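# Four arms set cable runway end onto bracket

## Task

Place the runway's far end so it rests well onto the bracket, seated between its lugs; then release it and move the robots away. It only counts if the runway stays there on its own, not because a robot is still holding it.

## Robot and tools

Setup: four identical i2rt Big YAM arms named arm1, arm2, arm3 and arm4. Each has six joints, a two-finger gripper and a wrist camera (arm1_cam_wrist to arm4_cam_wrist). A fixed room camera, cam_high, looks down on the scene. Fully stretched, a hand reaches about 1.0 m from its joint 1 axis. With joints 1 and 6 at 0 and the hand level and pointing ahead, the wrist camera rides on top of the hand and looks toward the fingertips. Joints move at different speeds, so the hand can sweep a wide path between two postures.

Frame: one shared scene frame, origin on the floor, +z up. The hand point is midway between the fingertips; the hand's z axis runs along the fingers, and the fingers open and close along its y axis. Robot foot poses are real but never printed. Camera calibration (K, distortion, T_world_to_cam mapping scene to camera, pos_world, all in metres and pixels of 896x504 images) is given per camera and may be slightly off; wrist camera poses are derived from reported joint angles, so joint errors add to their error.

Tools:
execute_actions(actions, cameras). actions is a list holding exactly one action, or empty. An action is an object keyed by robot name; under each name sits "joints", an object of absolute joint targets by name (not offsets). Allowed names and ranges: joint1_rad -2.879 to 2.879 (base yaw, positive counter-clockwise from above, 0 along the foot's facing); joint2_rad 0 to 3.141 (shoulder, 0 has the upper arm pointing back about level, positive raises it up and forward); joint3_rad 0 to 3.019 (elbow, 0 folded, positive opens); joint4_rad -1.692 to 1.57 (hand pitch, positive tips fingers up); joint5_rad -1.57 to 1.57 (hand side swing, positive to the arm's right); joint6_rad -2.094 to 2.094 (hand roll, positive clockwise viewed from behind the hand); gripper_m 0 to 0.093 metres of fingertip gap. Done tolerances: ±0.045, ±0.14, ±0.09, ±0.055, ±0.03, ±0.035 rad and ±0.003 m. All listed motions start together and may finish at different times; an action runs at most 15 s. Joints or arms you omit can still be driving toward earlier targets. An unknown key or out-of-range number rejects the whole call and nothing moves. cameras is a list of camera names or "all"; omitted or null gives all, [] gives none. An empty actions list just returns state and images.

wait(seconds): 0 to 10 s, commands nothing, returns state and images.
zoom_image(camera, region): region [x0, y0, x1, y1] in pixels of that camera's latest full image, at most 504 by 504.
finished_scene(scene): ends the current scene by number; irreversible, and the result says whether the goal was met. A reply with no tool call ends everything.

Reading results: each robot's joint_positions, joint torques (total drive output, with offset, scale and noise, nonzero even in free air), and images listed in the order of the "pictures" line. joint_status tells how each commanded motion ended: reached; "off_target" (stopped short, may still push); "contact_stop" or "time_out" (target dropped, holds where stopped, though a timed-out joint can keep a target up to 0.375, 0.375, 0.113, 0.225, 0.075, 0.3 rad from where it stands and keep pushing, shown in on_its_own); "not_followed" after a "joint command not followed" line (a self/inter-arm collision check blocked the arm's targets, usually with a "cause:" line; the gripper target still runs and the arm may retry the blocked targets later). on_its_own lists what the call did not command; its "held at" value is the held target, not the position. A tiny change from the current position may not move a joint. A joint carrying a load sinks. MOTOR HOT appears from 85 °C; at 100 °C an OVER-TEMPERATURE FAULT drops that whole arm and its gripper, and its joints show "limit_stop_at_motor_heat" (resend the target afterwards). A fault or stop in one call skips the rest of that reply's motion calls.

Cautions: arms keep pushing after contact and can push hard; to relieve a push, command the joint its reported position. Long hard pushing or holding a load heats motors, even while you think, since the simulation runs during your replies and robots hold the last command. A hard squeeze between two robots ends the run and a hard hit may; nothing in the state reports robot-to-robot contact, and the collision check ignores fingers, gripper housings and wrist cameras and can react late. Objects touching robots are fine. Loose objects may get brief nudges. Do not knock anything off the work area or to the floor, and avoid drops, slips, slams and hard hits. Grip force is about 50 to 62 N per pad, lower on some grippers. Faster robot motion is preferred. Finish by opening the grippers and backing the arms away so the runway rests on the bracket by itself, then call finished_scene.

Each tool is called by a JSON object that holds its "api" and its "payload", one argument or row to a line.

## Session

{"api": "execute_actions", "payload": {
  "actions": []
}}

Scene clock: 0.00 s.
Joint torques (N m, as the arm reports them, + toward a larger angle): no reading
arm1.joint_positions: joint1_rad=-0.281 joint2_rad=+0.567 joint3_rad=+1.412 joint4_rad=-1.172 joint5_rad=-0.202 joint6_rad=-0.245 gripper_m=+0.095
arm1.joint_status: not commanded
arm1.hand: x=-0.9341 y=-0.2656 z=+1.3820 quat_wxyz=(-0.490, +0.556, -0.590, -0.321) (m; scene frame)
arm2.joint_positions: joint1_rad=+0.423 joint2_rad=+0.506 joint3_rad=+1.323 joint4_rad=-1.302 joint5_rad=+0.109 joint6_rad=+0.258 gripper_m=+0.094
arm2.joint_status: not commanded
arm2.hand: x=-0.2469 y=+0.3238 z=+1.3558 quat_wxyz=(-0.435, -0.596, -0.615, +0.280) (m; scene frame)
arm3.joint_positions: joint1_rad=+0.406 joint2_rad=+0.627 joint3_rad=+1.432 joint4_rad=-1.450 joint5_rad=-0.201 joint6_rad=+0.412 gripper_m=+0.095
arm3.joint_status: not commanded
arm3.hand: x=+0.4782 y=-0.3858 z=+1.3100 quat_wxyz=(-0.043, +0.707, -0.538, -0.457) (m; scene frame)
arm4.joint_positions: joint1_rad=-0.038 joint2_rad=+0.531 joint3_rad=+1.396 joint4_rad=-1.322 joint5_rad=+0.039 joint6_rad=-0.372 gripper_m=+0.094
arm4.joint_status: not commanded
arm4.hand: x=+1.2338 y=+0.3005 z=+1.3581 quat_wxyz=(-0.303, -0.454, -0.718, +0.432) (m; scene frame)
pictures: arm1_cam_wrist, arm2_cam_wrist, arm3_cam_wrist, arm4_cam_wrist, cam_high
camera_calibration (this result's frames):
arm1_cam_wrist: T_world_to_cam=[[0.964007, -0.190951, 0.185007, 0.590481], [-0.0491083, -0.811748, -0.581939, 0.549166], [0.261301, 0.551908, -0.791909, 1.60594], [0, 0, 0, 1]] pos_world=[-0.961892, -0.327791, 1.48209]
arm2_cam_wrist: T_world_to_cam=[[-0.975517, -0.136506, -0.17243, 0.0408956], [-0.0520739, 0.905124, -0.421946, 0.265333], [0.213669, -0.402637, -0.890073, 1.50773], [0, 0, 0, 1]] pos_world=[-0.268444, 0.372492, 1.461]
arm3_cam_wrist: T_world_to_cam=[[0.799937, 0.414746, -0.43369, 0.344568], [0.34127, -0.908885, -0.239716, -0.192456], [-0.493595, 0.043752, -0.86859, 1.51107], [0, 0, 0, 1]] pos_world=[0.535903, -0.383941, 1.4158]
arm4_cam_wrist: T_world_to_cam=[[-0.91442, -0.212641, 0.344412, 0.720899], [-0.352669, 0.836143, -0.420106, 0.758785], [-0.198646, -0.505617, -0.839578, 1.65985], [0, 0, 0, 1]] pos_world=[1.25653, 0.358089, 1.46406]
Images, in order (width x height): arm1_cam_wrist 896x504, arm2_cam_wrist 896x504, arm3_cam_wrist 896x504, arm4_cam_wrist 896x504, cam_high 896x504.

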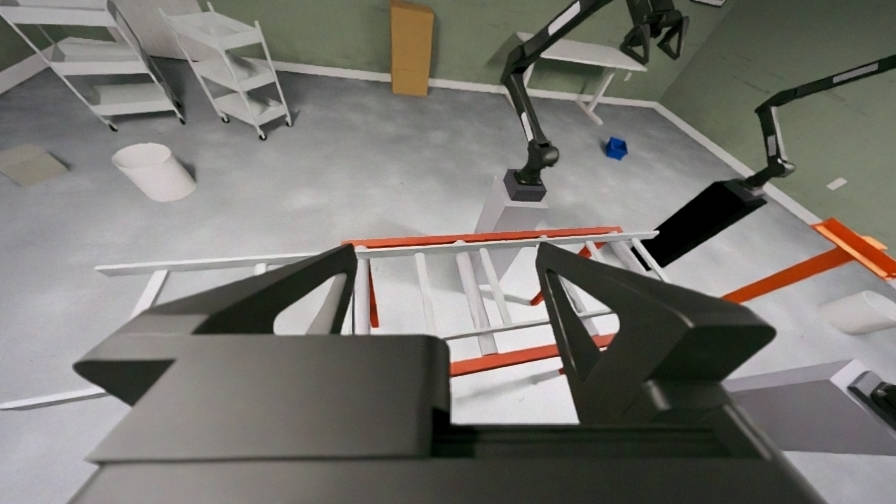

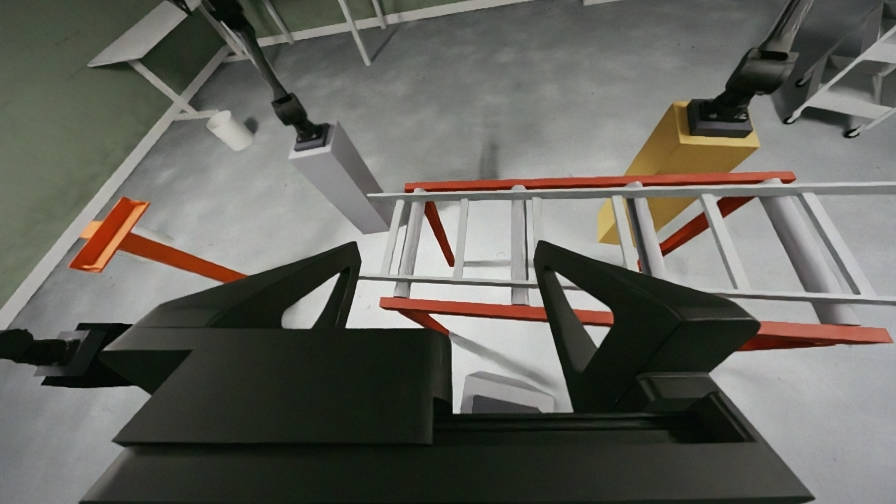

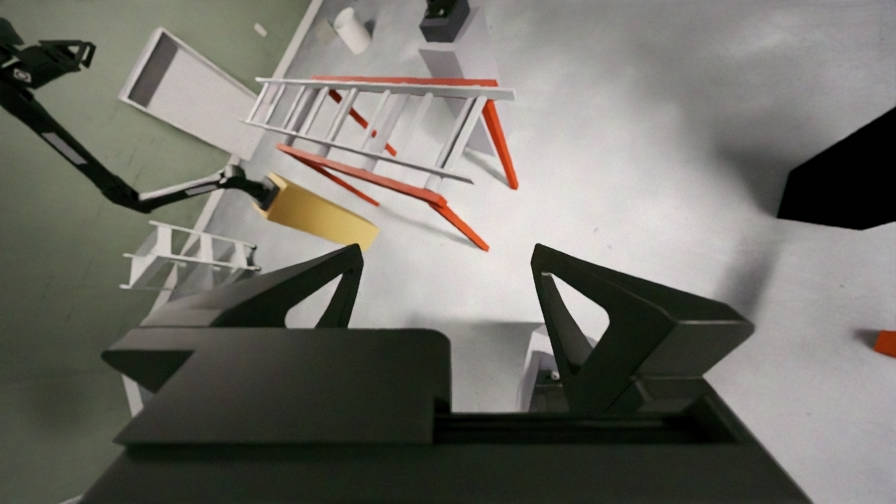

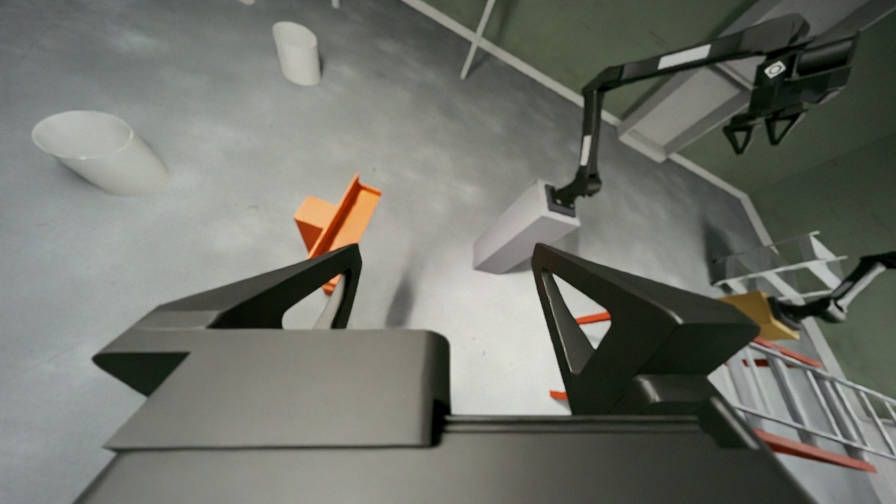

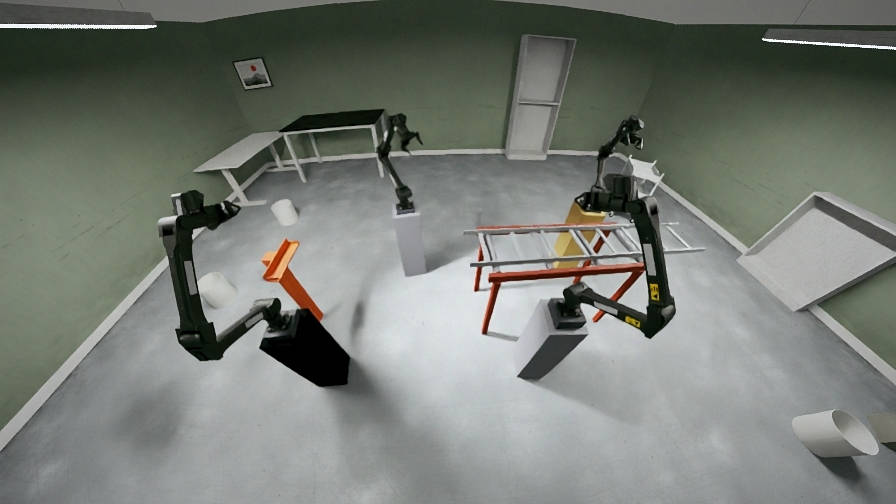

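{"api": "execute_actions", "payload": {
  "actions": [
    {"arm3":{"joints":{"joint1_rad":0.676,"joint2_rad":2.257,"joint3_rad":2.27,"joint4_rad":-1.56,"joint5_rad":0,"joint6_rad":0.85,"gripper_m":0.07}},"arm4":{"joints":{"joint1_rad":0.226,"joint2_rad":1.5,"joint3_rad":1.6,"joint4_rad":-1.3,"joint5_rad":0,"joint6_rad":0.354,"gripper_m":0.07}}}
  ],
  "cameras": ["arm3_cam_wrist","arm4_cam_wrist"]
}}

Scene clock: 6.07 s.
Joint torques (N m, as the arm reports them, + toward a larger angle): arm1=[-1.11  3.85 11.05  2.87 -0.05  0.09] | arm2=[ 1.05  4.94  8.81  1.52  0.09 -0.02] | arm3=[  0.19 -25.07  12.87   0.32   0.21  -0.04] | arm4=[  1.02 -13.97   9.19   1.15  -0.17   0.05]
arm1.joint_positions: joint1_rad=-0.281 joint2_rad=+0.567 joint3_rad=+1.412 joint4_rad=-1.172 joint5_rad=-0.202 joint6_rad=-0.245 gripper_m=+0.095
arm1.joint_status: not commanded
arm1.hand: x=-0.9341 y=-0.2656 z=+1.3820 quat_wxyz=(-0.490, +0.556, -0.590, -0.321) (m; scene frame)
arm2.joint_positions: joint1_rad=+0.423 joint2_rad=+0.506 joint3_rad=+1.323 joint4_rad=-1.302 joint5_rad=+0.109 joint6_rad=+0.258 gripper_m=+0.094
arm2.joint_status: not commanded
arm2.hand: x=-0.2469 y=+0.3238 z=+1.3558 quat_wxyz=(-0.435, -0.596, -0.615, +0.280) (m; scene frame)
arm3.joint_positions: joint1_rad=+0.667 joint2_rad=+2.259 joint3_rad=+2.235 joint4_rad=-1.548 joint5_rad=-0.004 joint6_rad=+0.841 gripper_m=+0.070
arm3.joint_status: all done
arm3.hand: x=+0.1018 y=-0.0770 z=+0.9030 quat_wxyz=(+0.000, +0.707, -0.707, -0.005) (m; scene frame)
arm4.joint_positions: joint1_rad=+0.220 joint2_rad=+1.526 joint3_rad=+1.580 joint4_rad=-1.316 joint5_rad=+0.003 joint6_rad=+0.343 gripper_m=+0.070
arm4.joint_status: all done
arm4.hand: x=+1.4025 y=+0.0026 z=+1.0921 quat_wxyz=(-0.136, -0.696, -0.702, +0.067) (m; scene frame)
pictures: arm3_cam_wrist, arm4_cam_wrist
camera_calibration (this result's frames):
arm3_cam_wrist: T_world_to_cam=[[0.999951, -0.0048101, -0.00859618, -0.09543], [0.000852381, -0.827142, 0.561992, -0.563911], [-0.0098135, -0.561972, -0.827098, 0.824918], [0, 0, 0, 1]] pos_world=[0.104001, -0.00331363, 0.998381]
arm4_cam_wrist: T_world_to_cam=[[-0.995418, -0.02024, -0.0934567, 1.49469], [-0.0490986, 0.946854, 0.317893, -0.276366], [0.0820558, 0.321025, -0.943509, 1.03712], [0, 0, 0, 1]] pos_world=[1.38917, -0.0410113, 1.20608]
Images, in order (width x height): arm3_cam_wrist 896x504, arm4_cam_wrist 896x504.

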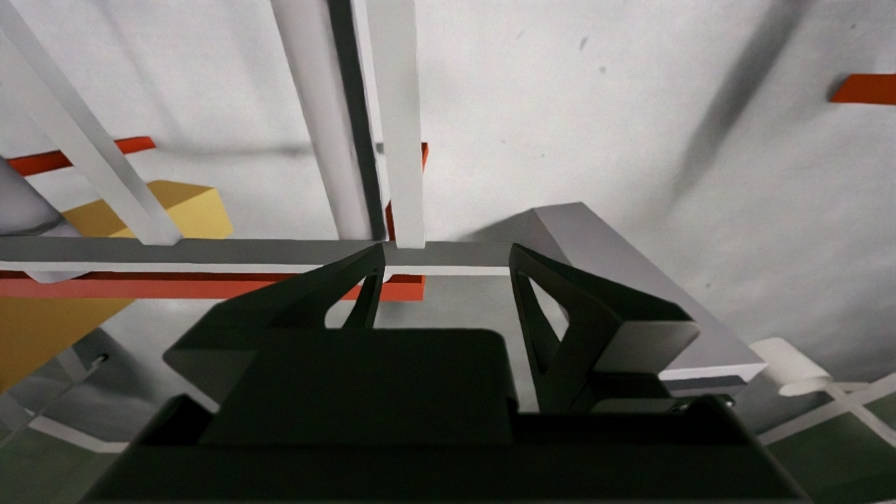

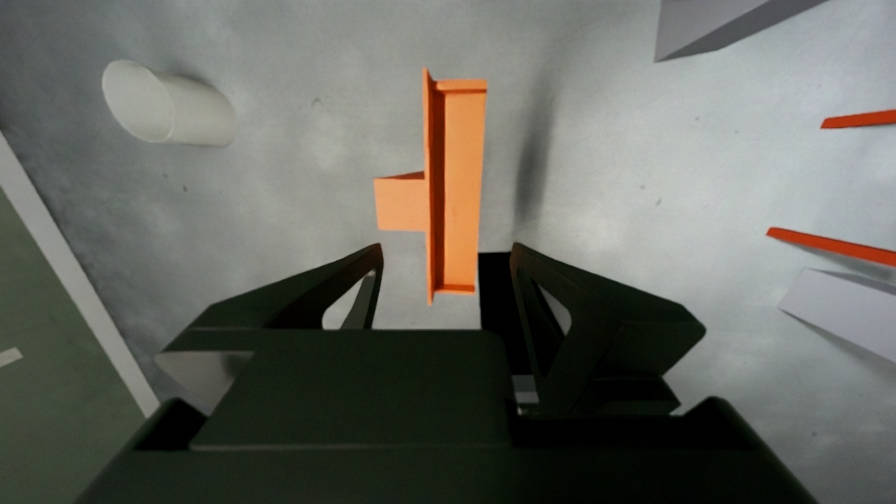

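{"api": "execute_actions", "payload": {
  "actions": [
    {"arm3":{"joints":{"joint1_rad":0.705,"joint2_rad":2.375,"joint3_rad":2.36,"joint4_rad":-1.5,"joint6_rad":0.87,"gripper_m":0.055}},"arm4":{"joints":{"joint1_rad":-0.7,"joint2_rad":1.58,"joint3_rad":1.58,"joint4_rad":-1.55,"joint6_rad":-0.86}}}
  ],
  "cameras": ["arm3_cam_wrist"]
}}

Scene clock: 25.67 s.
Joint torques (N m, as the arm reports them, + toward a larger angle): arm1=[-1.21  3.87 11.05  2.87 -0.05  0.09] | arm2=[ 1.21  4.81  8.86  1.54  0.08 -0.03] | arm3=[  0.03 -26.52  13.79   1.24   0.19  -0.04] | arm4=[  0.97 -12.93   7.31  -0.43  -0.16  -0.19]
arm1.joint_positions: joint1_rad=-0.281 joint2_rad=+0.567 joint3_rad=+1.412 joint4_rad=-1.172 joint5_rad=-0.202 joint6_rad=-0.245 gripper_m=+0.095
arm1.joint_status: not commanded
arm1.hand: x=-0.9341 y=-0.2656 z=+1.3820 quat_wxyz=(-0.490, +0.556, -0.590, -0.321) (m; scene frame)
arm2.joint_positions: joint1_rad=+0.423 joint2_rad=+0.506 joint3_rad=+1.323 joint4_rad=-1.302 joint5_rad=+0.109 joint6_rad=+0.258 gripper_m=+0.094
arm2.joint_status: not commanded
arm2.hand: x=-0.2469 y=+0.3238 z=+1.3558 quat_wxyz=(-0.435, -0.596, -0.615, +0.280) (m; scene frame)
arm3.joint_positions: joint1_rad=+0.702 joint2_rad=+2.379 joint3_rad=+2.316 joint4_rad=-1.513 joint5_rad=-0.004 joint6_rad=+0.861 gripper_m=+0.055
arm3.joint_status: all done
arm3.hand: x=+0.0658 y=-0.0778 z=+0.8517 quat_wxyz=(+0.000, +0.712, -0.702, -0.004) (m; scene frame)
arm4.joint_positions: joint1_rad=-0.706 joint2_rad=+1.591 joint3_rad=+1.580 joint4_rad=-1.533 joint5_rad=+0.001 joint6_rad=-0.848 gripper_m=+0.070
arm4.joint_status: all done
arm4.hand: x=+0.9567 y=+0.0918 z=+1.0536 quat_wxyz=(+0.002, -0.604, -0.797, +0.013) (m; scene frame)
pictures: arm3_cam_wrist
camera_calibration (this result's frames):
arm3_cam_wrist: T_world_to_cam=[[0.999938, 0.00965305, -0.00550621, -0.0614332], [0.0110772, -0.826002, 0.563558, -0.537574], [0.000891914, -0.563584, -0.826058, 0.779975], [0, 0, 0, 1]] pos_world=[0.0666885, -0.00386273, 0.946921]
Images, in order (width x height): arm3_cam_wrist 896x504.

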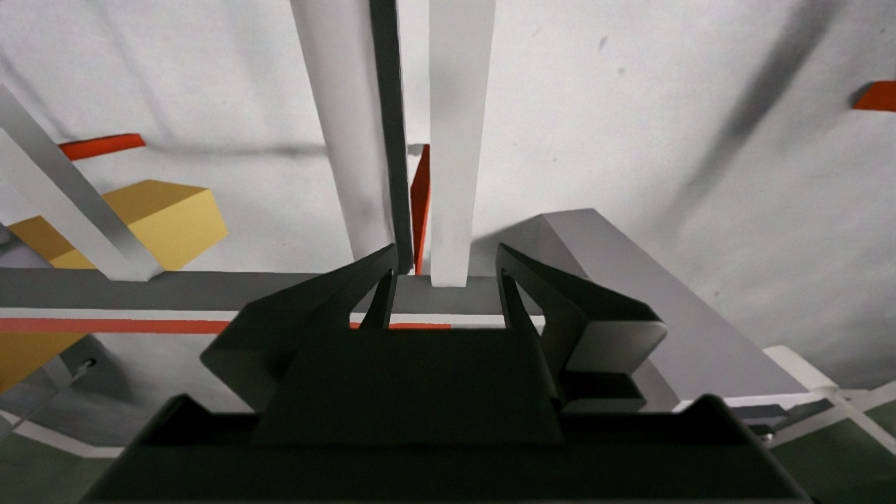

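{"api": "execute_actions", "payload": {
  "actions": [
    {"arm3":{"joints":{"joint1_rad":0.69,"joint2_rad":2.40,"joint3_rad":2.226,"joint4_rad":-1.385}}}
  ],
  "cameras": []
}}

{"api": "execute_actions", "payload": {
  "actions": [
    {"arm3":{"joints":{"gripper_m":0.0}}}
  ],
  "cameras": []
}}

{"api": "execute_actions", "payload": {
  "actions": [
    {"arm3":{"joints":{"joint1_rad":0.57,"joint2_rad":2.10,"joint3_rad":1.755,"joint4_rad":-1.18,"joint6_rad":0.74}}}
  ],
  "cameras": ["arm3_cam_wrist"]
}}

Scene clock: 37.70 s.
Joint torques (N m, as the arm reports them, + toward a larger angle): arm1=[-1.12  3.84 11.06  2.85 -0.05  0.08] | arm2=[ 1.37  4.63  8.85  1.54  0.09 -0.02] | arm3=[ -1.33 -26.05   9.16   1.4    0.18  -0.04] | arm4=[  0.97 -13.21   7.32  -0.39  -0.16  -0.19]
arm1.joint_positions: joint1_rad=-0.281 joint2_rad=+0.567 joint3_rad=+1.412 joint4_rad=-1.172 joint5_rad=-0.202 joint6_rad=-0.245 gripper_m=+0.095
arm1.joint_status: not commanded
arm1.hand: x=-0.9341 y=-0.2656 z=+1.3820 quat_wxyz=(-0.490, +0.556, -0.590, -0.321) (m; scene frame)
arm2.joint_positions: joint1_rad=+0.423 joint2_rad=+0.506 joint3_rad=+1.323 joint4_rad=-1.302 joint5_rad=+0.109 joint6_rad=+0.258 gripper_m=+0.094
arm2.joint_status: not commanded
arm2.hand: x=-0.2469 y=+0.3238 z=+1.3558 quat_wxyz=(-0.435, -0.596, -0.615, +0.280) (m; scene frame)
arm3.joint_positions: joint1_rad=+0.701 joint2_rad=+2.397 joint3_rad=+2.230 joint4_rad=-1.401 joint5_rad=-0.003 joint6_rad=+0.862 gripper_m=+0.055
arm3.joint_status: all done
arm3.hand: x=+0.0649 y=-0.0763 z=+0.8060 quat_wxyz=(+0.000, +0.712, -0.703, -0.007) (m; scene frame)
arm4.joint_positions: joint1_rad=-0.706 joint2_rad=+1.591 joint3_rad=+1.580 joint4_rad=-1.533 joint5_rad=+0.001 joint6_rad=-0.848 gripper_m=+0.070
arm4.joint_status: not commanded
arm4.hand: x=+0.9567 y=+0.0918 z=+1.0536 quat_wxyz=(+0.002, -0.604, -0.797, +0.013) (m; scene frame)
pictures: none
No camera images: the call's "cameras" was empty. Leave "cameras" out to get every camera's image.

Scene clock: 38.30 s.
Joint torques (N m, as the arm reports them, + toward a larger angle): arm1=[-1.11  3.88 11.05  2.86 -0.05  0.09] | arm2=[ 1.11  4.34  8.84  1.49  0.06 -0.01] | arm3=[ -1.12 -26.15   9.53   1.45   0.01  -0.15] | arm4=[  1.   -13.19   7.31  -0.41  -0.17  -0.2 ]
arm1.joint_positions: joint1_rad=-0.281 joint2_rad=+0.567 joint3_rad=+1.412 joint4_rad=-1.172 joint5_rad=-0.202 joint6_rad=-0.245 gripper_m=+0.095
arm1.joint_status: not commanded
arm1.hand: x=-0.9341 y=-0.2656 z=+1.3820 quat_wxyz=(-0.490, +0.556, -0.590, -0.321) (m; scene frame)
arm2.joint_positions: joint1_rad=+0.423 joint2_rad=+0.506 joint3_rad=+1.323 joint4_rad=-1.302 joint5_rad=+0.109 joint6_rad=+0.258 gripper_m=+0.094
arm2.joint_status: not commanded
arm2.hand: x=-0.2469 y=+0.3238 z=+1.3558 quat_wxyz=(-0.435, -0.596, -0.615, +0.280) (m; scene frame)
arm3.joint_positions: joint1_rad=+0.700 joint2_rad=+2.397 joint3_rad=+2.227 joint4_rad=-1.403 joint5_rad=+0.000 joint6_rad=+0.873 gripper_m=+0.025
arm3.joint_status: gripper_m off_target (ended at +0.025, target +0.000)
arm3.hand: x=+0.0671 y=-0.0759 z=+0.8051 quat_wxyz=(-0.002, +0.707, -0.707, -0.005) (m; scene frame)
arm4.joint_positions: joint1_rad=-0.706 joint2_rad=+1.591 joint3_rad=+1.580 joint4_rad=-1.533 joint5_rad=+0.001 joint6_rad=-0.848 gripper_m=+0.070
arm4.joint_status: not commanded
arm4.hand: x=+0.9567 y=+0.0918 z=+1.0536 quat_wxyz=(+0.002, -0.604, -0.797, +0.013) (m; scene frame)
pictures: none
No camera images: the call's "cameras" was empty. Leave "cameras" out to get every camera's image.

Scene clock: 39.93 s.
Joint torques (N m, as the arm reports them, + toward a larger angle): arm1=[-1.11  3.83 11.06  2.87 -0.05  0.09] | arm2=[ 0.9   4.99  8.91  1.56  0.06 -0.03] | arm3=[  0.12 -23.96  12.18   0.76   0.23  -0.16] | arm4=[  0.98 -13.22   7.31  -0.41  -0.16  -0.2 ]
arm1.joint_positions: joint1_rad=-0.281 joint2_rad=+0.567 joint3_rad=+1.412 joint4_rad=-1.172 joint5_rad=-0.202 joint6_rad=-0.245 gripper_m=+0.095
arm1.joint_status: not commanded
arm1.hand: x=-0.9341 y=-0.2656 z=+1.3820 quat_wxyz=(-0.490, +0.556, -0.590, -0.321) (m; scene frame)
arm2.joint_positions: joint1_rad=+0.423 joint2_rad=+0.506 joint3_rad=+1.323 joint4_rad=-1.302 joint5_rad=+0.109 joint6_rad=+0.258 gripper_m=+0.094
arm2.joint_status: not commanded
arm2.hand: x=-0.2469 y=+0.3238 z=+1.3558 quat_wxyz=(-0.435, -0.596, -0.615, +0.280) (m; scene frame)
arm3.joint_positions: joint1_rad=+0.562 joint2_rad=+2.117 joint3_rad=+1.720 joint4_rad=-1.180 joint5_rad=-0.004 joint6_rad=+0.745 gripper_m=+0.025
arm3.joint_status: all done
arm3.hand: x=+0.1991 y=-0.0756 z=+0.8030 quat_wxyz=(+0.001, +0.704, -0.710, -0.003) (m; scene frame)
arm4.joint_positions: joint1_rad=-0.706 joint2_rad=+1.591 joint3_rad=+1.580 joint4_rad=-1.533 joint5_rad=+0.001 joint6_rad=-0.848 gripper_m=+0.070
arm4.joint_status: not commanded
arm4.hand: x=+0.9567 y=+0.0918 z=+1.0536 quat_wxyz=(+0.002, -0.604, -0.797, +0.013) (m; scene frame)
pictures: arm3_cam_wrist
camera_calibration (this result's frames):
arm3_cam_wrist: T_world_to_cam=[[0.999896, -0.0132401, -0.00567832, -0.196587], [-0.00771134, -0.824821, 0.565341, -0.507429], [-0.0121688, -0.565239, -0.824838, 0.74237], [0, 0, 0, 1]] pos_world=[0.201687, -0.00152433, 0.898089]
Images, in order (width x height): arm3_cam_wrist 896x504.

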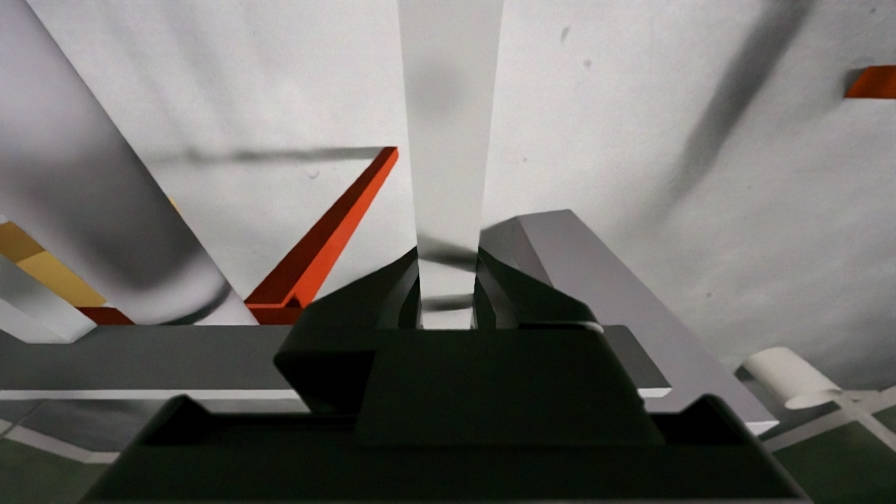

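{"api": "execute_actions", "payload": {
  "actions": [
    {"arm3":{"joints":{"joint1_rad":0.40,"joint2_rad":1.925,"joint3_rad":1.47,"joint4_rad":-1.07,"joint6_rad":0.57}}}
  ],
  "cameras": []
}}

{"api": "execute_actions", "payload": {
  "actions": [
    {"arm3":{"joints":{"joint1_rad":0.155,"joint2_rad":1.786,"joint3_rad":1.26,"joint4_rad":-1.0,"joint6_rad":0.325}}}
  ],
  "cameras": []
}}

{"api": "execute_actions", "payload": {
  "actions": [
    {"arm3":{"joints":{"joint1_rad":-0.303,"joint2_rad":1.735,"joint3_rad":1.17,"joint4_rad":-0.966,"joint6_rad":-0.14}}}
  ],
  "cameras": []
}}

{"api": "execute_actions", "payload": {
  "actions": [
    {"arm3":{"joints":{"gripper_m":0.07}}}
  ],
  "cameras": []
}}

{"api": "execute_actions", "payload": {
  "actions": [
    {"arm3":{"joints":{"joint2_rad":1.3,"joint3_rad":1.5,"joint4_rad":-1.3}}}
  ],
  "cameras": []
}}

{"api": "execute_actions", "payload": {
  "actions": [
    {"arm3":{"joints":{"joint1_rad":0.5}},"arm4":{"joints":{"joint1_rad":-1.014,"joint2_rad":2.26,"joint3_rad":2.165,"joint4_rad":-1.40,"joint6_rad":-0.895}}}
  ],
  "cameras": ["cam_high","arm4_cam_wrist"]
}}

Scene clock: 52.63 s.
Joint torques (N m, as the arm reports them, + toward a larger angle): arm1=[-1.14  3.82 11.05  2.87 -0.05  0.09] | arm2=[ 1.67  4.57  8.9   1.5   0.08 -0.01] | arm3=[  0.15 -21.09  12.5    0.66   0.25  -0.19] | arm4=[  0.95 -13.17   7.33  -0.41  -0.16  -0.18]
arm1.joint_positions: joint1_rad=-0.281 joint2_rad=+0.567 joint3_rad=+1.412 joint4_rad=-1.172 joint5_rad=-0.202 joint6_rad=-0.245 gripper_m=+0.095
arm1.joint_status: not commanded
arm1.hand: x=-0.9341 y=-0.2656 z=+1.3820 quat_wxyz=(-0.490, +0.556, -0.590, -0.321) (m; scene frame)
arm2.joint_positions: joint1_rad=+0.423 joint2_rad=+0.506 joint3_rad=+1.323 joint4_rad=-1.302 joint5_rad=+0.109 joint6_rad=+0.258 gripper_m=+0.094
arm2.joint_status: not commanded
arm2.hand: x=-0.2469 y=+0.3238 z=+1.3558 quat_wxyz=(-0.435, -0.596, -0.615, +0.280) (m; scene frame)
arm3.joint_positions: joint1_rad=+0.393 joint2_rad=+1.943 joint3_rad=+1.426 joint4_rad=-1.067 joint5_rad=-0.005 joint6_rad=+0.578 gripper_m=+0.025
arm3.joint_status: all done
arm3.hand: x=+0.3240 y=-0.0753 z=+0.8008 quat_wxyz=(+0.002, +0.703, -0.711, +0.000) (m; scene frame)
arm4.joint_positions: joint1_rad=-0.706 joint2_rad=+1.591 joint3_rad=+1.580 joint4_rad=-1.533 joint5_rad=+0.001 joint6_rad=-0.848 gripper_m=+0.070
arm4.joint_status: not commanded
arm4.hand: x=+0.9567 y=+0.0918 z=+1.0536 quat_wxyz=(+0.002, -0.604, -0.797, +0.013) (m; scene frame)
pictures: none
No camera images: the call's "cameras" was empty. Leave "cameras" out to get every camera's image.

Scene clock: 54.53 s.
Joint torques (N m, as the arm reports them, + toward a larger angle): arm1=[-1.09  3.85 11.06  2.88 -0.05  0.09] | arm2=[ 1.38  4.48  8.93  1.54  0.06 -0.02] | arm3=[ -0.5  -19.25  11.97   0.27   0.14  -0.28] | arm4=[  0.99 -13.22   7.35  -0.41  -0.16  -0.19]
arm1.joint_positions: joint1_rad=-0.281 joint2_rad=+0.567 joint3_rad=+1.412 joint4_rad=-1.172 joint5_rad=-0.202 joint6_rad=-0.245 gripper_m=+0.095
arm1.joint_status: not commanded
arm1.hand: x=-0.9341 y=-0.2656 z=+1.3820 quat_wxyz=(-0.490, +0.556, -0.590, -0.321) (m; scene frame)
arm2.joint_positions: joint1_rad=+0.423 joint2_rad=+0.506 joint3_rad=+1.323 joint4_rad=-1.302 joint5_rad=+0.109 joint6_rad=+0.258 gripper_m=+0.094
arm2.joint_status: not commanded
arm2.hand: x=-0.2469 y=+0.3238 z=+1.3558 quat_wxyz=(-0.435, -0.596, -0.615, +0.280) (m; scene frame)
arm3.joint_positions: joint1_rad=+0.158 joint2_rad=+1.811 joint3_rad=+1.218 joint4_rad=-0.987 joint5_rad=-0.003 joint6_rad=+0.344 gripper_m=+0.025
arm3.joint_status: all done
arm3.hand: x=+0.4598 y=-0.0750 z=+0.7989 quat_wxyz=(+0.002, +0.703, -0.711, -0.002) (m; scene frame)
arm4.joint_positions: joint1_rad=-0.706 joint2_rad=+1.591 joint3_rad=+1.580 joint4_rad=-1.533 joint5_rad=+0.001 joint6_rad=-0.848 gripper_m=+0.070
arm4.joint_status: not commanded
arm4.hand: x=+0.9567 y=+0.0918 z=+1.0536 quat_wxyz=(+0.002, -0.604, -0.797, +0.013) (m; scene frame)
pictures: none
No camera images: the call's "cameras" was empty. Leave "cameras" out to get every camera's image.

Scene clock: 56.87 s.
Joint torques (N m, as the arm reports them, + toward a larger angle): arm1=[-1.08  3.79 11.06  2.86 -0.05  0.09] | arm2=[ 0.84  4.46  8.9   1.57  0.06 -0.03] | arm3=[ -0.72 -18.66   9.82   0.96  -0.31  -0.38] | arm4=[  1.   -13.23   7.34  -0.42  -0.16  -0.19]
arm1.joint_positions: joint1_rad=-0.281 joint2_rad=+0.567 joint3_rad=+1.412 joint4_rad=-1.172 joint5_rad=-0.202 joint6_rad=-0.245 gripper_m=+0.095
arm1.joint_status: not commanded
arm1.hand: x=-0.9341 y=-0.2656 z=+1.3820 quat_wxyz=(-0.490, +0.556, -0.590, -0.321) (m; scene frame)
arm2.joint_positions: joint1_rad=+0.423 joint2_rad=+0.506 joint3_rad=+1.323 joint4_rad=-1.302 joint5_rad=+0.109 joint6_rad=+0.258 gripper_m=+0.094
arm2.joint_status: not commanded
arm2.hand: x=-0.2469 y=+0.3238 z=+1.3558 quat_wxyz=(-0.435, -0.596, -0.615, +0.280) (m; scene frame)
arm3.joint_positions: joint1_rad=-0.297 joint2_rad=+1.764 joint3_rad=+1.150 joint4_rad=-0.971 joint5_rad=+0.005 joint6_rad=-0.110 gripper_m=+0.025
arm3.joint_status: all done
arm3.hand: x=+0.6793 y=-0.0741 z=+0.7981 quat_wxyz=(+0.002, +0.702, -0.712, +0.000) (m; scene frame)
arm4.joint_positions: joint1_rad=-0.706 joint2_rad=+1.591 joint3_rad=+1.580 joint4_rad=-1.533 joint5_rad=+0.001 joint6_rad=-0.848 gripper_m=+0.070
arm4.joint_status: not commanded
arm4.hand: x=+0.9567 y=+0.0918 z=+1.0536 quat_wxyz=(+0.002, -0.604, -0.797, +0.013) (m; scene frame)
pictures: none
No camera images: the call's "cameras" was empty. Leave "cameras" out to get every camera's image.

Scene clock: 57.60 s.
Joint torques (N m, as the arm reports them, + toward a larger angle): arm1=[-1.11  3.83 11.05  2.88 -0.05  0.08] | arm2=[ 0.92  4.86  8.92  1.51  0.07 -0.03] | arm3=[ -1.26 -16.4   10.     1.02  -0.27  -0.2 ] | arm4=[  1.02 -13.22   7.32  -0.41  -0.16  -0.19]
arm1.joint_positions: joint1_rad=-0.281 joint2_rad=+0.567 joint3_rad=+1.412 joint4_rad=-1.172 joint5_rad=-0.202 joint6_rad=-0.245 gripper_m=+0.095
arm1.joint_status: not commanded
arm1.hand: x=-0.9341 y=-0.2656 z=+1.3820 quat_wxyz=(-0.490, +0.556, -0.590, -0.321) (m; scene frame)
arm2.joint_positions: joint1_rad=+0.423 joint2_rad=+0.506 joint3_rad=+1.323 joint4_rad=-1.302 joint5_rad=+0.109 joint6_rad=+0.258 gripper_m=+0.094
arm2.joint_status: not commanded
arm2.hand: x=-0.2469 y=+0.3238 z=+1.3558 quat_wxyz=(-0.435, -0.596, -0.615, +0.280) (m; scene frame)
arm3.joint_positions: joint1_rad=-0.297 joint2_rad=+1.741 joint3_rad=+1.150 joint4_rad=-0.971 joint5_rad=+0.004 joint6_rad=-0.131 gripper_m=+0.070
arm3.joint_status: all done
arm3.hand: x=+0.6794 y=-0.0719 z=+0.8082 quat_wxyz=(-0.006, +0.710, -0.704, -0.007) (m; scene frame)
arm4.joint_positions: joint1_rad=-0.706 joint2_rad=+1.591 joint3_rad=+1.580 joint4_rad=-1.533 joint5_rad=+0.001 joint6_rad=-0.848 gripper_m=+0.070
arm4.joint_status: not commanded
arm4.hand: x=+0.9567 y=+0.0918 z=+1.0536 quat_wxyz=(+0.002, -0.604, -0.797, +0.013) (m; scene frame)
pictures: none
No camera images: the call's "cameras" was empty. Leave "cameras" out to get every camera's image.

Scene clock: 59.20 s.
Joint torques (N m, as the arm reports them, + toward a larger angle): arm1=[-1.13  3.82 11.05  2.87 -0.05  0.09] | arm2=[ 1.21  4.73  8.91  1.6   0.07 -0.01] | arm3=[ -0.7  -11.69  11.2    1.    -0.27  -0.19] | arm4=[  0.98 -13.21   7.33  -0.41  -0.16  -0.19]
arm1.joint_positions: joint1_rad=-0.281 joint2_rad=+0.567 joint3_rad=+1.412 joint4_rad=-1.172 joint5_rad=-0.202 joint6_rad=-0.245 gripper_m=+0.095
arm1.joint_status: not commanded
arm1.hand: x=-0.9341 y=-0.2656 z=+1.3820 quat_wxyz=(-0.490, +0.556, -0.590, -0.321) (m; scene frame)
arm2.joint_positions: joint1_rad=+0.423 joint2_rad=+0.506 joint3_rad=+1.323 joint4_rad=-1.302 joint5_rad=+0.109 joint6_rad=+0.258 gripper_m=+0.094
arm2.joint_status: not commanded
arm2.hand: x=-0.2469 y=+0.3238 z=+1.3558 quat_wxyz=(-0.435, -0.596, -0.615, +0.280) (m; scene frame)
arm3.joint_positions: joint1_rad=-0.297 joint2_rad=+1.308 joint3_rad=+1.493 joint4_rad=-1.285 joint5_rad=+0.004 joint6_rad=-0.131 gripper_m=+0.070
arm3.joint_status: all done
arm3.hand: x=+0.6819 y=-0.0717 z=+1.1397 quat_wxyz=(-0.187, +0.689, -0.685, -0.147) (m; scene frame)
arm4.joint_positions: joint1_rad=-0.706 joint2_rad=+1.591 joint3_rad=+1.580 joint4_rad=-1.533 joint5_rad=+0.001 joint6_rad=-0.848 gripper_m=+0.070
arm4.joint_status: not commanded
arm4.hand: x=+0.9567 y=+0.0918 z=+1.0536 quat_wxyz=(+0.002, -0.604, -0.797, +0.013) (m; scene frame)
pictures: none
No camera images: the call's "cameras" was empty. Leave "cameras" out to get every camera's image.

Scene clock: 60.77 s.
Joint torques (N m, as the arm reports them, + toward a larger angle): arm1=[-1.12  3.84 11.05  2.87 -0.05  0.08] | arm2=[ 1.14  4.89  8.92  1.52  0.08 -0.01] | arm3=[ -0.28 -12.03  11.08   1.    -0.12  -0.18] | arm4=[  0.64 -24.16  10.99   0.41  -0.14  -0.19]
arm1.joint_positions: joint1_rad=-0.281 joint2_rad=+0.567 joint3_rad=+1.412 joint4_rad=-1.172 joint5_rad=-0.202 joint6_rad=-0.245 gripper_m=+0.095
arm1.joint_status: not commanded
arm1.hand: x=-0.9341 y=-0.2656 z=+1.3820 quat_wxyz=(-0.490, +0.556, -0.590, -0.321) (m; scene frame)
arm2.joint_positions: joint1_rad=+0.423 joint2_rad=+0.506 joint3_rad=+1.323 joint4_rad=-1.302 joint5_rad=+0.109 joint6_rad=+0.258 gripper_m=+0.094
arm2.joint_status: not commanded
arm2.hand: x=-0.2469 y=+0.3238 z=+1.3558 quat_wxyz=(-0.435, -0.596, -0.615, +0.280) (m; scene frame)
arm3.joint_positions: joint1_rad=+0.499 joint2_rad=+1.308 joint3_rad=+1.493 joint4_rad=-1.285 joint5_rad=+0.001 joint6_rad=-0.133 gripper_m=+0.070
arm3.joint_status: all done
arm3.hand: x=+0.3263 y=-0.1712 z=+1.1409 quat_wxyz=(-0.119, +0.901, -0.363, -0.207) (m; scene frame)
arm4.joint_positions: joint1_rad=-1.010 joint2_rad=+2.295 joint3_rad=+2.110 joint4_rad=-1.411 joint5_rad=+0.000 joint6_rad=-0.884 gripper_m=+0.070
arm4.joint_status: all done
arm4.hand: x=+0.6866 y=+0.0579 z=+0.8497 quat_wxyz=(+0.001, -0.705, -0.709, -0.012) (m; scene frame)
pictures: arm4_cam_wrist, cam_high
camera_calibration (this result's frames):
arm4_cam_wrist: T_world_to_cam=[[-0.999912, -0.00302193, -0.0129005, 0.694163], [-0.0100758, 0.805701, 0.592236, -0.538573], [0.00860427, 0.592314, -0.805661, 0.766938], [0, 0, 0, 1]] pos_world=[0.682077, -0.0182418, 0.945809]
Images, in order (width x height): arm4_cam_wrist 896x504, cam_high 896x504.

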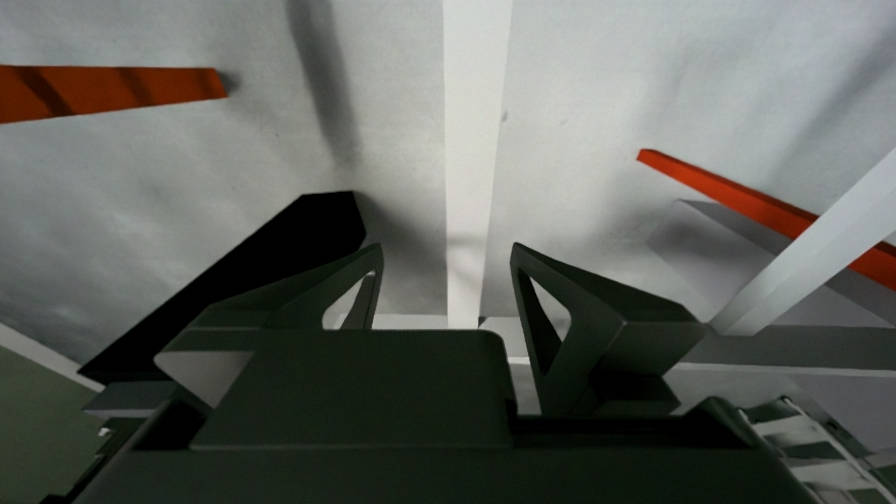

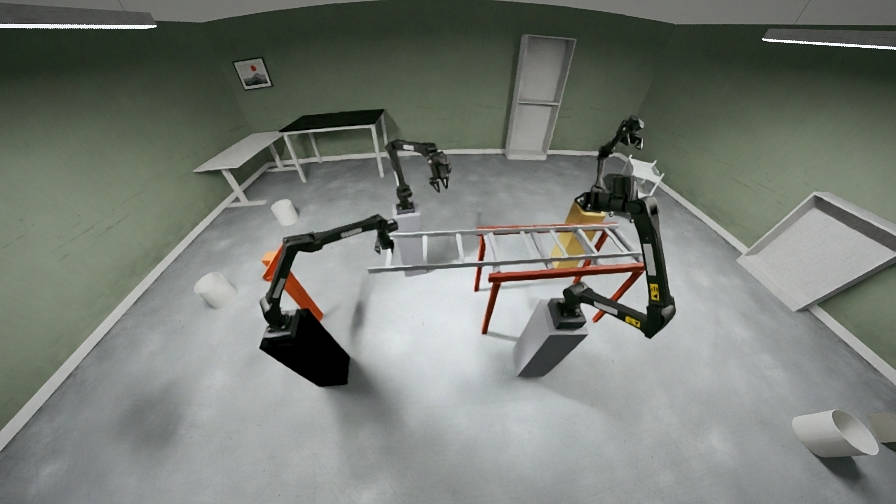

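{"api": "execute_actions", "payload": {
  "actions": [
    {"arm4":{"joints":{"joint1_rad":-1.03,"joint2_rad":2.335,"joint3_rad":2.08,"joint4_rad":-1.28,"joint6_rad":-0.9}}}
  ],
  "cameras": []
}}

{"api": "execute_actions", "payload": {
  "actions": [
    {"arm4":{"joints":{"gripper_m":0.0}}}
  ],
  "cameras": ["arm4_cam_wrist"]
}}

Scene clock: 71.90 s.
Joint torques (N m, as the arm reports them, + toward a larger angle): arm1=[-1.11  3.81 11.05  2.88 -0.05  0.09] | arm2=[ 1.31  4.22  8.89  1.49  0.05 -0.02] | arm3=[ -0.28 -12.08  11.09   1.02  -0.13  -0.18] | arm4=[  0.98 -21.     7.11   0.82  -0.14  -0.19]
arm1.joint_positions: joint1_rad=-0.281 joint2_rad=+0.567 joint3_rad=+1.412 joint4_rad=-1.172 joint5_rad=-0.202 joint6_rad=-0.245 gripper_m=+0.095
arm1.joint_status: not commanded
arm1.hand: x=-0.9341 y=-0.2656 z=+1.3820 quat_wxyz=(-0.490, +0.556, -0.590, -0.321) (m; scene frame)
arm2.joint_positions: joint1_rad=+0.423 joint2_rad=+0.506 joint3_rad=+1.323 joint4_rad=-1.302 joint5_rad=+0.109 joint6_rad=+0.258 gripper_m=+0.094
arm2.joint_status: not commanded
arm2.hand: x=-0.2469 y=+0.3238 z=+1.3558 quat_wxyz=(-0.435, -0.596, -0.615, +0.280) (m; scene frame)
arm3.joint_positions: joint1_rad=+0.499 joint2_rad=+1.308 joint3_rad=+1.493 joint4_rad=-1.285 joint5_rad=+0.001 joint6_rad=-0.133 gripper_m=+0.070
arm3.joint_status: not commanded
arm3.hand: x=+0.3263 y=-0.1712 z=+1.1409 quat_wxyz=(-0.119, +0.901, -0.363, -0.207) (m; scene frame)
arm4.joint_positions: joint1_rad=-1.025 joint2_rad=+2.334 joint3_rad=+2.078 joint4_rad=-1.300 joint5_rad=+0.000 joint6_rad=-0.888 gripper_m=+0.070
arm4.joint_status: all done
arm4.hand: x=+0.6698 y=+0.0579 z=+0.8115 quat_wxyz=(+0.003, -0.709, -0.705, +0.008) (m; scene frame)
pictures: none
No camera images: the call's "cameras" was empty. Leave "cameras" out to get every camera's image.

Scene clock: 72.57 s.
Joint torques (N m, as the arm reports them, + toward a larger angle): arm1=[-1.07  3.79 11.07  2.87 -0.05  0.09] | arm2=[ 1.01  4.46  8.94  1.43  0.05 -0.02] | arm3=[ -0.22 -12.01  11.08   1.    -0.13  -0.17] | arm4=[  0.14 -21.32   7.43   0.81   0.04  -0.07]
arm1.joint_positions: joint1_rad=-0.281 joint2_rad=+0.567 joint3_rad=+1.412 joint4_rad=-1.172 joint5_rad=-0.202 joint6_rad=-0.245 gripper_m=+0.095
arm1.joint_status: not commanded
arm1.hand: x=-0.9341 y=-0.2656 z=+1.3820 quat_wxyz=(-0.490, +0.556, -0.590, -0.321) (m; scene frame)
arm2.joint_positions: joint1_rad=+0.423 joint2_rad=+0.506 joint3_rad=+1.323 joint4_rad=-1.302 joint5_rad=+0.109 joint6_rad=+0.258 gripper_m=+0.094
arm2.joint_status: not commanded
arm2.hand: x=-0.2469 y=+0.3238 z=+1.3558 quat_wxyz=(-0.435, -0.596, -0.615, +0.280) (m; scene frame)
arm3.joint_positions: joint1_rad=+0.499 joint2_rad=+1.308 joint3_rad=+1.493 joint4_rad=-1.285 joint5_rad=+0.001 joint6_rad=-0.133 gripper_m=+0.070
arm3.joint_status: not commanded
arm3.hand: x=+0.3263 y=-0.1712 z=+1.1409 quat_wxyz=(-0.119, +0.901, -0.363, -0.207) (m; scene frame)
arm4.joint_positions: joint1_rad=-1.024 joint2_rad=+2.334 joint3_rad=+2.074 joint4_rad=-1.300 joint5_rad=-0.004 joint6_rad=-0.900 gripper_m=+0.024
arm4.joint_status: gripper_m off_target (ended at +0.024, target +0.000)
arm4.hand: x=+0.6718 y=+0.0579 z=+0.8099 quat_wxyz=(+0.001, -0.705, -0.710, +0.006) (m; scene frame)
pictures: arm4_cam_wrist
camera_calibration (this result's frames):
arm4_cam_wrist: T_world_to_cam=[[-0.999918, -0.00470223, 0.0119517, 0.658801], [0.00296953, 0.820711, 0.571336, -0.507805], [-0.0124955, 0.571324, -0.820629, 0.762572], [0, 0, 0, 1]] pos_world=[0.669783, -0.0158166, 0.908042]
Images, in order (width x height): arm4_cam_wrist 896x504.

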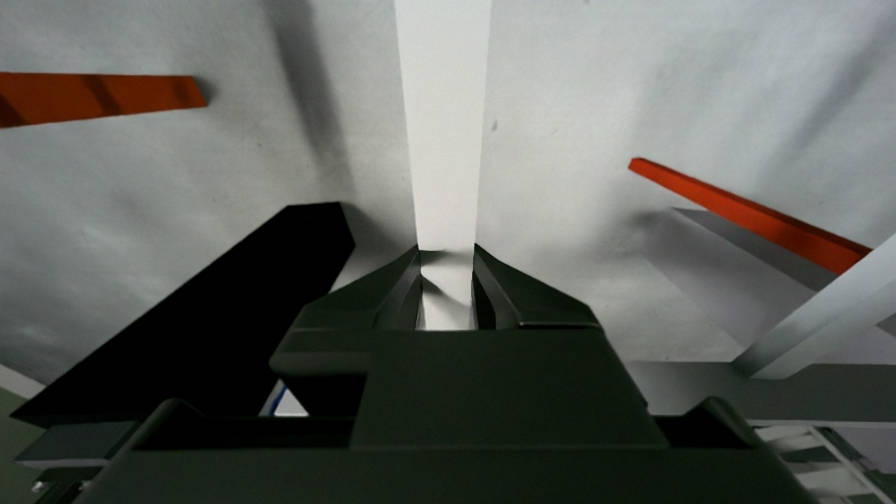

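Too shallow; regrip deeper.

{"api": "execute_actions", "payload": {
  "actions": [
    {"arm4":{"joints":{"gripper_m":0.05,"joint2_rad":2.355,"joint3_rad":2.07,"joint4_rad":-1.275}}}
  ],
  "cameras": []
}}

{"api": "execute_actions", "payload": {
  "actions": [
    {"arm4":{"joints":{"gripper_m":0.0}}}
  ],
  "cameras": []
}}

Scene clock: 76.10 s.
Joint torques (N m, as the arm reports them, + toward a larger angle): arm1=[-1.1   3.83 11.05  2.88 -0.05  0.08] | arm2=[ 1.05  4.76  8.87  1.52  0.05 -0.01] | arm3=[ -0.3  -12.04  11.08   0.99  -0.12  -0.17] | arm4=[  0.22 -20.35   6.74   0.76   0.03  -0.07]
arm1.joint_positions: joint1_rad=-0.281 joint2_rad=+0.567 joint3_rad=+1.412 joint4_rad=-1.172 joint5_rad=-0.202 joint6_rad=-0.245 gripper_m=+0.095
arm1.joint_status: not commanded
arm1.hand: x=-0.9341 y=-0.2656 z=+1.3820 quat_wxyz=(-0.490, +0.556, -0.590, -0.321) (m; scene frame)
arm2.joint_positions: joint1_rad=+0.423 joint2_rad=+0.506 joint3_rad=+1.323 joint4_rad=-1.302 joint5_rad=+0.109 joint6_rad=+0.258 gripper_m=+0.094
arm2.joint_status: not commanded
arm2.hand: x=-0.2469 y=+0.3238 z=+1.3558 quat_wxyz=(-0.435, -0.596, -0.615, +0.280) (m; scene frame)
arm3.joint_positions: joint1_rad=+0.499 joint2_rad=+1.308 joint3_rad=+1.493 joint4_rad=-1.285 joint5_rad=+0.001 joint6_rad=-0.133 gripper_m=+0.070
arm3.joint_status: not commanded
arm3.hand: x=+0.3263 y=-0.1712 z=+1.1409 quat_wxyz=(-0.119, +0.901, -0.363, -0.207) (m; scene frame)
arm4.joint_positions: joint1_rad=-1.024 joint2_rad=+2.345 joint3_rad=+2.074 joint4_rad=-1.294 joint5_rad=-0.004 joint6_rad=-0.900 gripper_m=+0.050
arm4.joint_status: all done
arm4.hand: x=+0.6716 y=+0.0577 z=+0.8029 quat_wxyz=(+0.001, -0.705, -0.710, +0.004) (m; scene frame)
pictures: none
No camera images: the call's "cameras" was empty. Leave "cameras" out to get every camera's image.

Scene clock: 76.70 s.
Joint torques (N m, as the arm reports them, + toward a larger angle): arm1=[-1.13  3.82 11.05  2.87 -0.05  0.09] | arm2=[ 1.1   4.31  8.93  1.6   0.07 -0.07] | arm3=[ -0.22 -12.05  11.09   0.99  -0.12  -0.17] | arm4=[  0.04 -20.56   6.73   0.75  -0.01  -0.03]
arm1.joint_positions: joint1_rad=-0.281 joint2_rad=+0.567 joint3_rad=+1.412 joint4_rad=-1.172 joint5_rad=-0.202 joint6_rad=-0.245 gripper_m=+0.095
arm1.joint_status: not commanded
arm1.hand: x=-0.9341 y=-0.2656 z=+1.3820 quat_wxyz=(-0.490, +0.556, -0.590, -0.321) (m; scene frame)
arm2.joint_positions: joint1_rad=+0.423 joint2_rad=+0.506 joint3_rad=+1.323 joint4_rad=-1.302 joint5_rad=+0.109 joint6_rad=+0.258 gripper_m=+0.094
arm2.joint_status: not commanded
arm2.hand: x=-0.2469 y=+0.3238 z=+1.3558 quat_wxyz=(-0.435, -0.596, -0.615, +0.280) (m; scene frame)
arm3.joint_positions: joint1_rad=+0.499 joint2_rad=+1.308 joint3_rad=+1.493 joint4_rad=-1.285 joint5_rad=+0.001 joint6_rad=-0.133 gripper_m=+0.070
arm3.joint_status: not commanded
arm3.hand: x=+0.3263 y=-0.1712 z=+1.1409 quat_wxyz=(-0.119, +0.901, -0.363, -0.207) (m; scene frame)
arm4.joint_positions: joint1_rad=-1.024 joint2_rad=+2.345 joint3_rad=+2.073 joint4_rad=-1.293 joint5_rad=-0.003 joint6_rad=-0.903 gripper_m=+0.024
arm4.joint_status: gripper_m off_target (ended at +0.024, target +0.000)
arm4.hand: x=+0.6715 y=+0.0579 z=+0.8026 quat_wxyz=(+0.001, -0.703, -0.711, +0.004) (m; scene frame)
pictures: none
No camera images: the call's "cameras" was empty. Leave "cameras" out to get every camera's image.

{"api": "execute_actions", "payload": {
  "actions": [
    {"arm4":{"joints":{"joint1_rad":-0.905,"joint2_rad":2.07,"joint3_rad":1.67,"joint4_rad":-1.115,"joint6_rad":-0.775}}}
  ],
  "cameras": []
}}

{"api": "execute_actions", "payload": {
  "actions": [
    {"arm4":{"joints":{"joint1_rad":-0.715,"joint2_rad":1.853,"joint3_rad":1.368,"joint4_rad":-0.996,"joint6_rad":-0.59}}}
  ],
  "cameras": []
}}

{"api": "execute_actions", "payload": {
  "actions": [
    {"arm4":{"joints":{"joint1_rad":-0.458,"joint2_rad":1.662,"joint3_rad":1.172,"joint4_rad":-0.926,"joint6_rad":-0.33}}}
  ],
  "cameras": []
}}

{"api": "execute_actions", "payload": {
  "actions": [
    {"arm4":{"joints":{"joint1_rad":-0.175,"joint2_rad":1.59,"joint3_rad":1.087,"joint4_rad":-0.90,"joint6_rad":-0.05}}}
  ],
  "cameras": ["arm4_cam_wrist","cam_high"]
}}

Scene clock: 84.00 s.
Joint torques (N m, as the arm reports them, + toward a larger angle): arm1=[-1.12  3.78 11.07  2.87 -0.05  0.08] | arm2=[ 0.99  4.4   8.95  1.46  0.05 -0.04] | arm3=[ -0.33 -12.09  11.09   1.    -0.13  -0.17] | arm4=[ -0.76 -20.82   8.98  -0.25  -0.11  -0.16]
arm1.joint_positions: joint1_rad=-0.281 joint2_rad=+0.567 joint3_rad=+1.412 joint4_rad=-1.172 joint5_rad=-0.202 joint6_rad=-0.245 gripper_m=+0.095
arm1.joint_status: not commanded
arm1.hand: x=-0.9341 y=-0.2656 z=+1.3820 quat_wxyz=(-0.490, +0.556, -0.590, -0.321) (m; scene frame)
arm2.joint_positions: joint1_rad=+0.423 joint2_rad=+0.506 joint3_rad=+1.323 joint4_rad=-1.302 joint5_rad=+0.109 joint6_rad=+0.258 gripper_m=+0.094
arm2.joint_status: not commanded
arm2.hand: x=-0.2469 y=+0.3238 z=+1.3558 quat_wxyz=(-0.435, -0.596, -0.615, +0.280) (m; scene frame)
arm3.joint_positions: joint1_rad=+0.499 joint2_rad=+1.308 joint3_rad=+1.493 joint4_rad=-1.285 joint5_rad=+0.001 joint6_rad=-0.133 gripper_m=+0.070
arm3.joint_status: not commanded
arm3.hand: x=+0.3263 y=-0.1712 z=+1.1409 quat_wxyz=(-0.119, +0.901, -0.363, -0.207) (m; scene frame)
arm4.joint_positions: joint1_rad=-0.886 joint2_rad=+2.105 joint3_rad=+1.636 joint4_rad=-1.104 joint5_rad=+0.000 joint6_rad=-0.766 gripper_m=+0.024
arm4.joint_status: all done
arm4.hand: x=+0.7997 y=+0.0537 z=+0.7998 quat_wxyz=(+0.002, -0.703, -0.711, -0.001) (m; scene frame)
pictures: none
No camera images: the call's "cameras" was empty. Leave "cameras" out to get every camera's image.

Scene clock: 85.67 s.
Joint torques (N m, as the arm reports them, + toward a larger angle): arm1=[-1.14  3.81 11.04  2.89 -0.05  0.09] | arm2=[ 1.13  4.52  8.9   1.48  0.05 -0.01] | arm3=[ -0.26 -12.03  11.08   1.01  -0.12  -0.17] | arm4=[  0.5  -20.82   9.8   -0.34  -0.36   0.08]
arm1.joint_positions: joint1_rad=-0.281 joint2_rad=+0.567 joint3_rad=+1.412 joint4_rad=-1.172 joint5_rad=-0.202 joint6_rad=-0.245 gripper_m=+0.095
arm1.joint_status: not commanded
arm1.hand: x=-0.9341 y=-0.2656 z=+1.3820 quat_wxyz=(-0.490, +0.556, -0.590, -0.321) (m; scene frame)
arm2.joint_positions: joint1_rad=+0.423 joint2_rad=+0.506 joint3_rad=+1.323 joint4_rad=-1.302 joint5_rad=+0.109 joint6_rad=+0.258 gripper_m=+0.094
arm2.joint_status: not commanded
arm2.hand: x=-0.2469 y=+0.3238 z=+1.3558 quat_wxyz=(-0.435, -0.596, -0.615, +0.280) (m; scene frame)
arm3.joint_positions: joint1_rad=+0.499 joint2_rad=+1.308 joint3_rad=+1.493 joint4_rad=-1.285 joint5_rad=+0.001 joint6_rad=-0.133 gripper_m=+0.070
arm3.joint_status: not commanded
arm3.hand: x=+0.3263 y=-0.1712 z=+1.1409 quat_wxyz=(-0.119, +0.901, -0.363, -0.207) (m; scene frame)
arm4.joint_positions: joint1_rad=-0.714 joint2_rad=+1.923 joint3_rad=+1.315 joint4_rad=-0.981 joint5_rad=+0.006 joint6_rad=-0.604 gripper_m=+0.024
arm4.joint_status: all done
arm4.hand: x=+0.9300 y=+0.0623 z=+0.7943 quat_wxyz=(+0.007, -0.699, -0.715, -0.008) (m; scene frame)
pictures: none
No camera images: the call's "cameras" was empty. Leave "cameras" out to get every camera's image.

Scene clock: 87.53 s.
Joint torques (N m, as the arm reports them, + toward a larger angle): arm1=[-1.11  3.86 11.07  2.87 -0.05  0.09] | arm2=[1.31 4.61 8.88 1.54 0.06 0.  ] | arm3=[ -0.28 -12.05  11.08   0.99  -0.13  -0.18] | arm4=[  1.02 -22.44  10.16  -0.52  -0.38   0.17]
arm1.joint_positions: joint1_rad=-0.281 joint2_rad=+0.567 joint3_rad=+1.412 joint4_rad=-1.172 joint5_rad=-0.202 joint6_rad=-0.245 gripper_m=+0.095
arm1.joint_status: not commanded
arm1.hand: x=-0.9341 y=-0.2656 z=+1.3820 quat_wxyz=(-0.490, +0.556, -0.590, -0.321) (m; scene frame)
arm2.joint_positions: joint1_rad=+0.423 joint2_rad=+0.506 joint3_rad=+1.323 joint4_rad=-1.302 joint5_rad=+0.109 joint6_rad=+0.258 gripper_m=+0.094
arm2.joint_status: not commanded
arm2.hand: x=-0.2469 y=+0.3238 z=+1.3558 quat_wxyz=(-0.435, -0.596, -0.615, +0.280) (m; scene frame)
arm3.joint_positions: joint1_rad=+0.499 joint2_rad=+1.308 joint3_rad=+1.493 joint4_rad=-1.285 joint5_rad=+0.001 joint6_rad=-0.133 gripper_m=+0.070
arm3.joint_status: not commanded
arm3.hand: x=+0.3263 y=-0.1712 z=+1.1409 quat_wxyz=(-0.119, +0.901, -0.363, -0.207) (m; scene frame)
arm4.joint_positions: joint1_rad=-0.464 joint2_rad=+1.782 joint3_rad=+1.109 joint4_rad=-0.907 joint5_rad=+0.007 joint6_rad=-0.353 gripper_m=+0.024
arm4.joint_status: all done
arm4.hand: x=+1.0670 y=+0.0618 z=+0.7982 quat_wxyz=(+0.007, -0.700, -0.714, -0.002) (m; scene frame)
pictures: none
No camera images: the call's "cameras" was empty. Leave "cameras" out to get every camera's image.

Scene clock: 89.73 s.
Joint torques (N m, as the arm reports them, + toward a larger angle): arm1=[-1.08  3.87 11.06  2.87 -0.05  0.09] | arm2=[ 1.09  4.87  8.9   1.49  0.06 -0.04] | arm3=[ -0.3  -12.09  11.08   1.    -0.12  -0.18] | arm4=[  0.86 -23.18   9.3   -0.5   -0.17   0.12]
arm1.joint_positions: joint1_rad=-0.281 joint2_rad=+0.567 joint3_rad=+1.412 joint4_rad=-1.172 joint5_rad=-0.202 joint6_rad=-0.245 gripper_m=+0.095
arm1.joint_status: not commanded
arm1.hand: x=-0.9341 y=-0.2656 z=+1.3820 quat_wxyz=(-0.490, +0.556, -0.590, -0.321) (m; scene frame)
arm2.joint_positions: joint1_rad=+0.423 joint2_rad=+0.506 joint3_rad=+1.323 joint4_rad=-1.302 joint5_rad=+0.109 joint6_rad=+0.258 gripper_m=+0.094
arm2.joint_status: not commanded
arm2.hand: x=-0.2469 y=+0.3238 z=+1.3558 quat_wxyz=(-0.435, -0.596, -0.615, +0.280) (m; scene frame)
arm3.joint_positions: joint1_rad=+0.499 joint2_rad=+1.308 joint3_rad=+1.493 joint4_rad=-1.285 joint5_rad=+0.001 joint6_rad=-0.133 gripper_m=+0.070
arm3.joint_status: not commanded
arm3.hand: x=+0.3263 y=-0.1712 z=+1.1409 quat_wxyz=(-0.119, +0.901, -0.363, -0.207) (m; scene frame)
arm4.joint_positions: joint1_rad=-0.180 joint2_rad=+1.731 joint3_rad=+1.036 joint4_rad=-0.881 joint5_rad=+0.002 joint6_rad=-0.067 gripper_m=+0.024
arm4.joint_status: joint2_rad time_out (moved -0.051 of -0.192); the others done
arm4.on_its_own: joint2_rad reads +1.731 and still pushes toward +1.590 since a time_out
arm4.hand: x=+1.1979 y=+0.0595 z=+0.7978 quat_wxyz=(+0.005, -0.701, -0.714, -0.001) (m; scene frame)
pictures: arm4_cam_wrist, cam_high
camera_calibration (this result's frames):
arm4_cam_wrist: T_world_to_cam=[[-0.999835, -0.0161884, 0.00825278, 1.18854], [-0.00832273, 0.811737, 0.583964, -0.49976], [-0.0161525, 0.583799, -0.811738, 0.754819], [0, 0, 0, 1]] pos_world=[1.19637, -0.0157482, 0.894748]
Images, in order (width x height): arm4_cam_wrist 896x504, cam_high 896x504.

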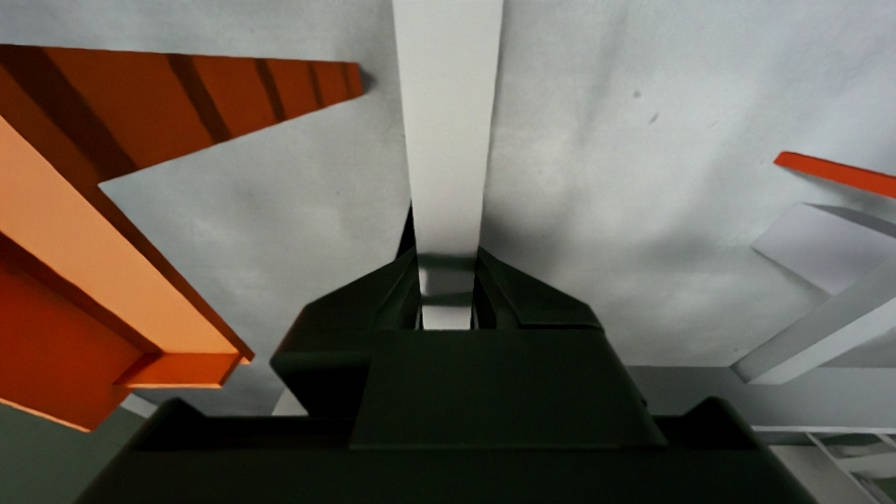

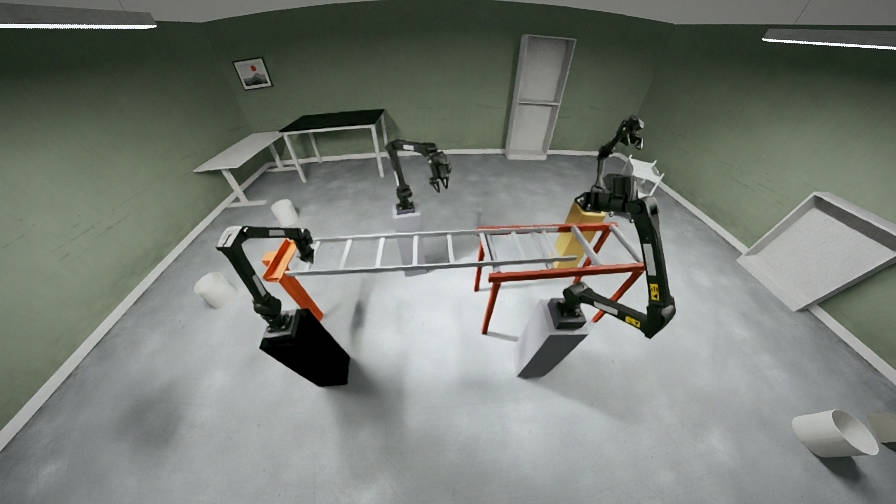

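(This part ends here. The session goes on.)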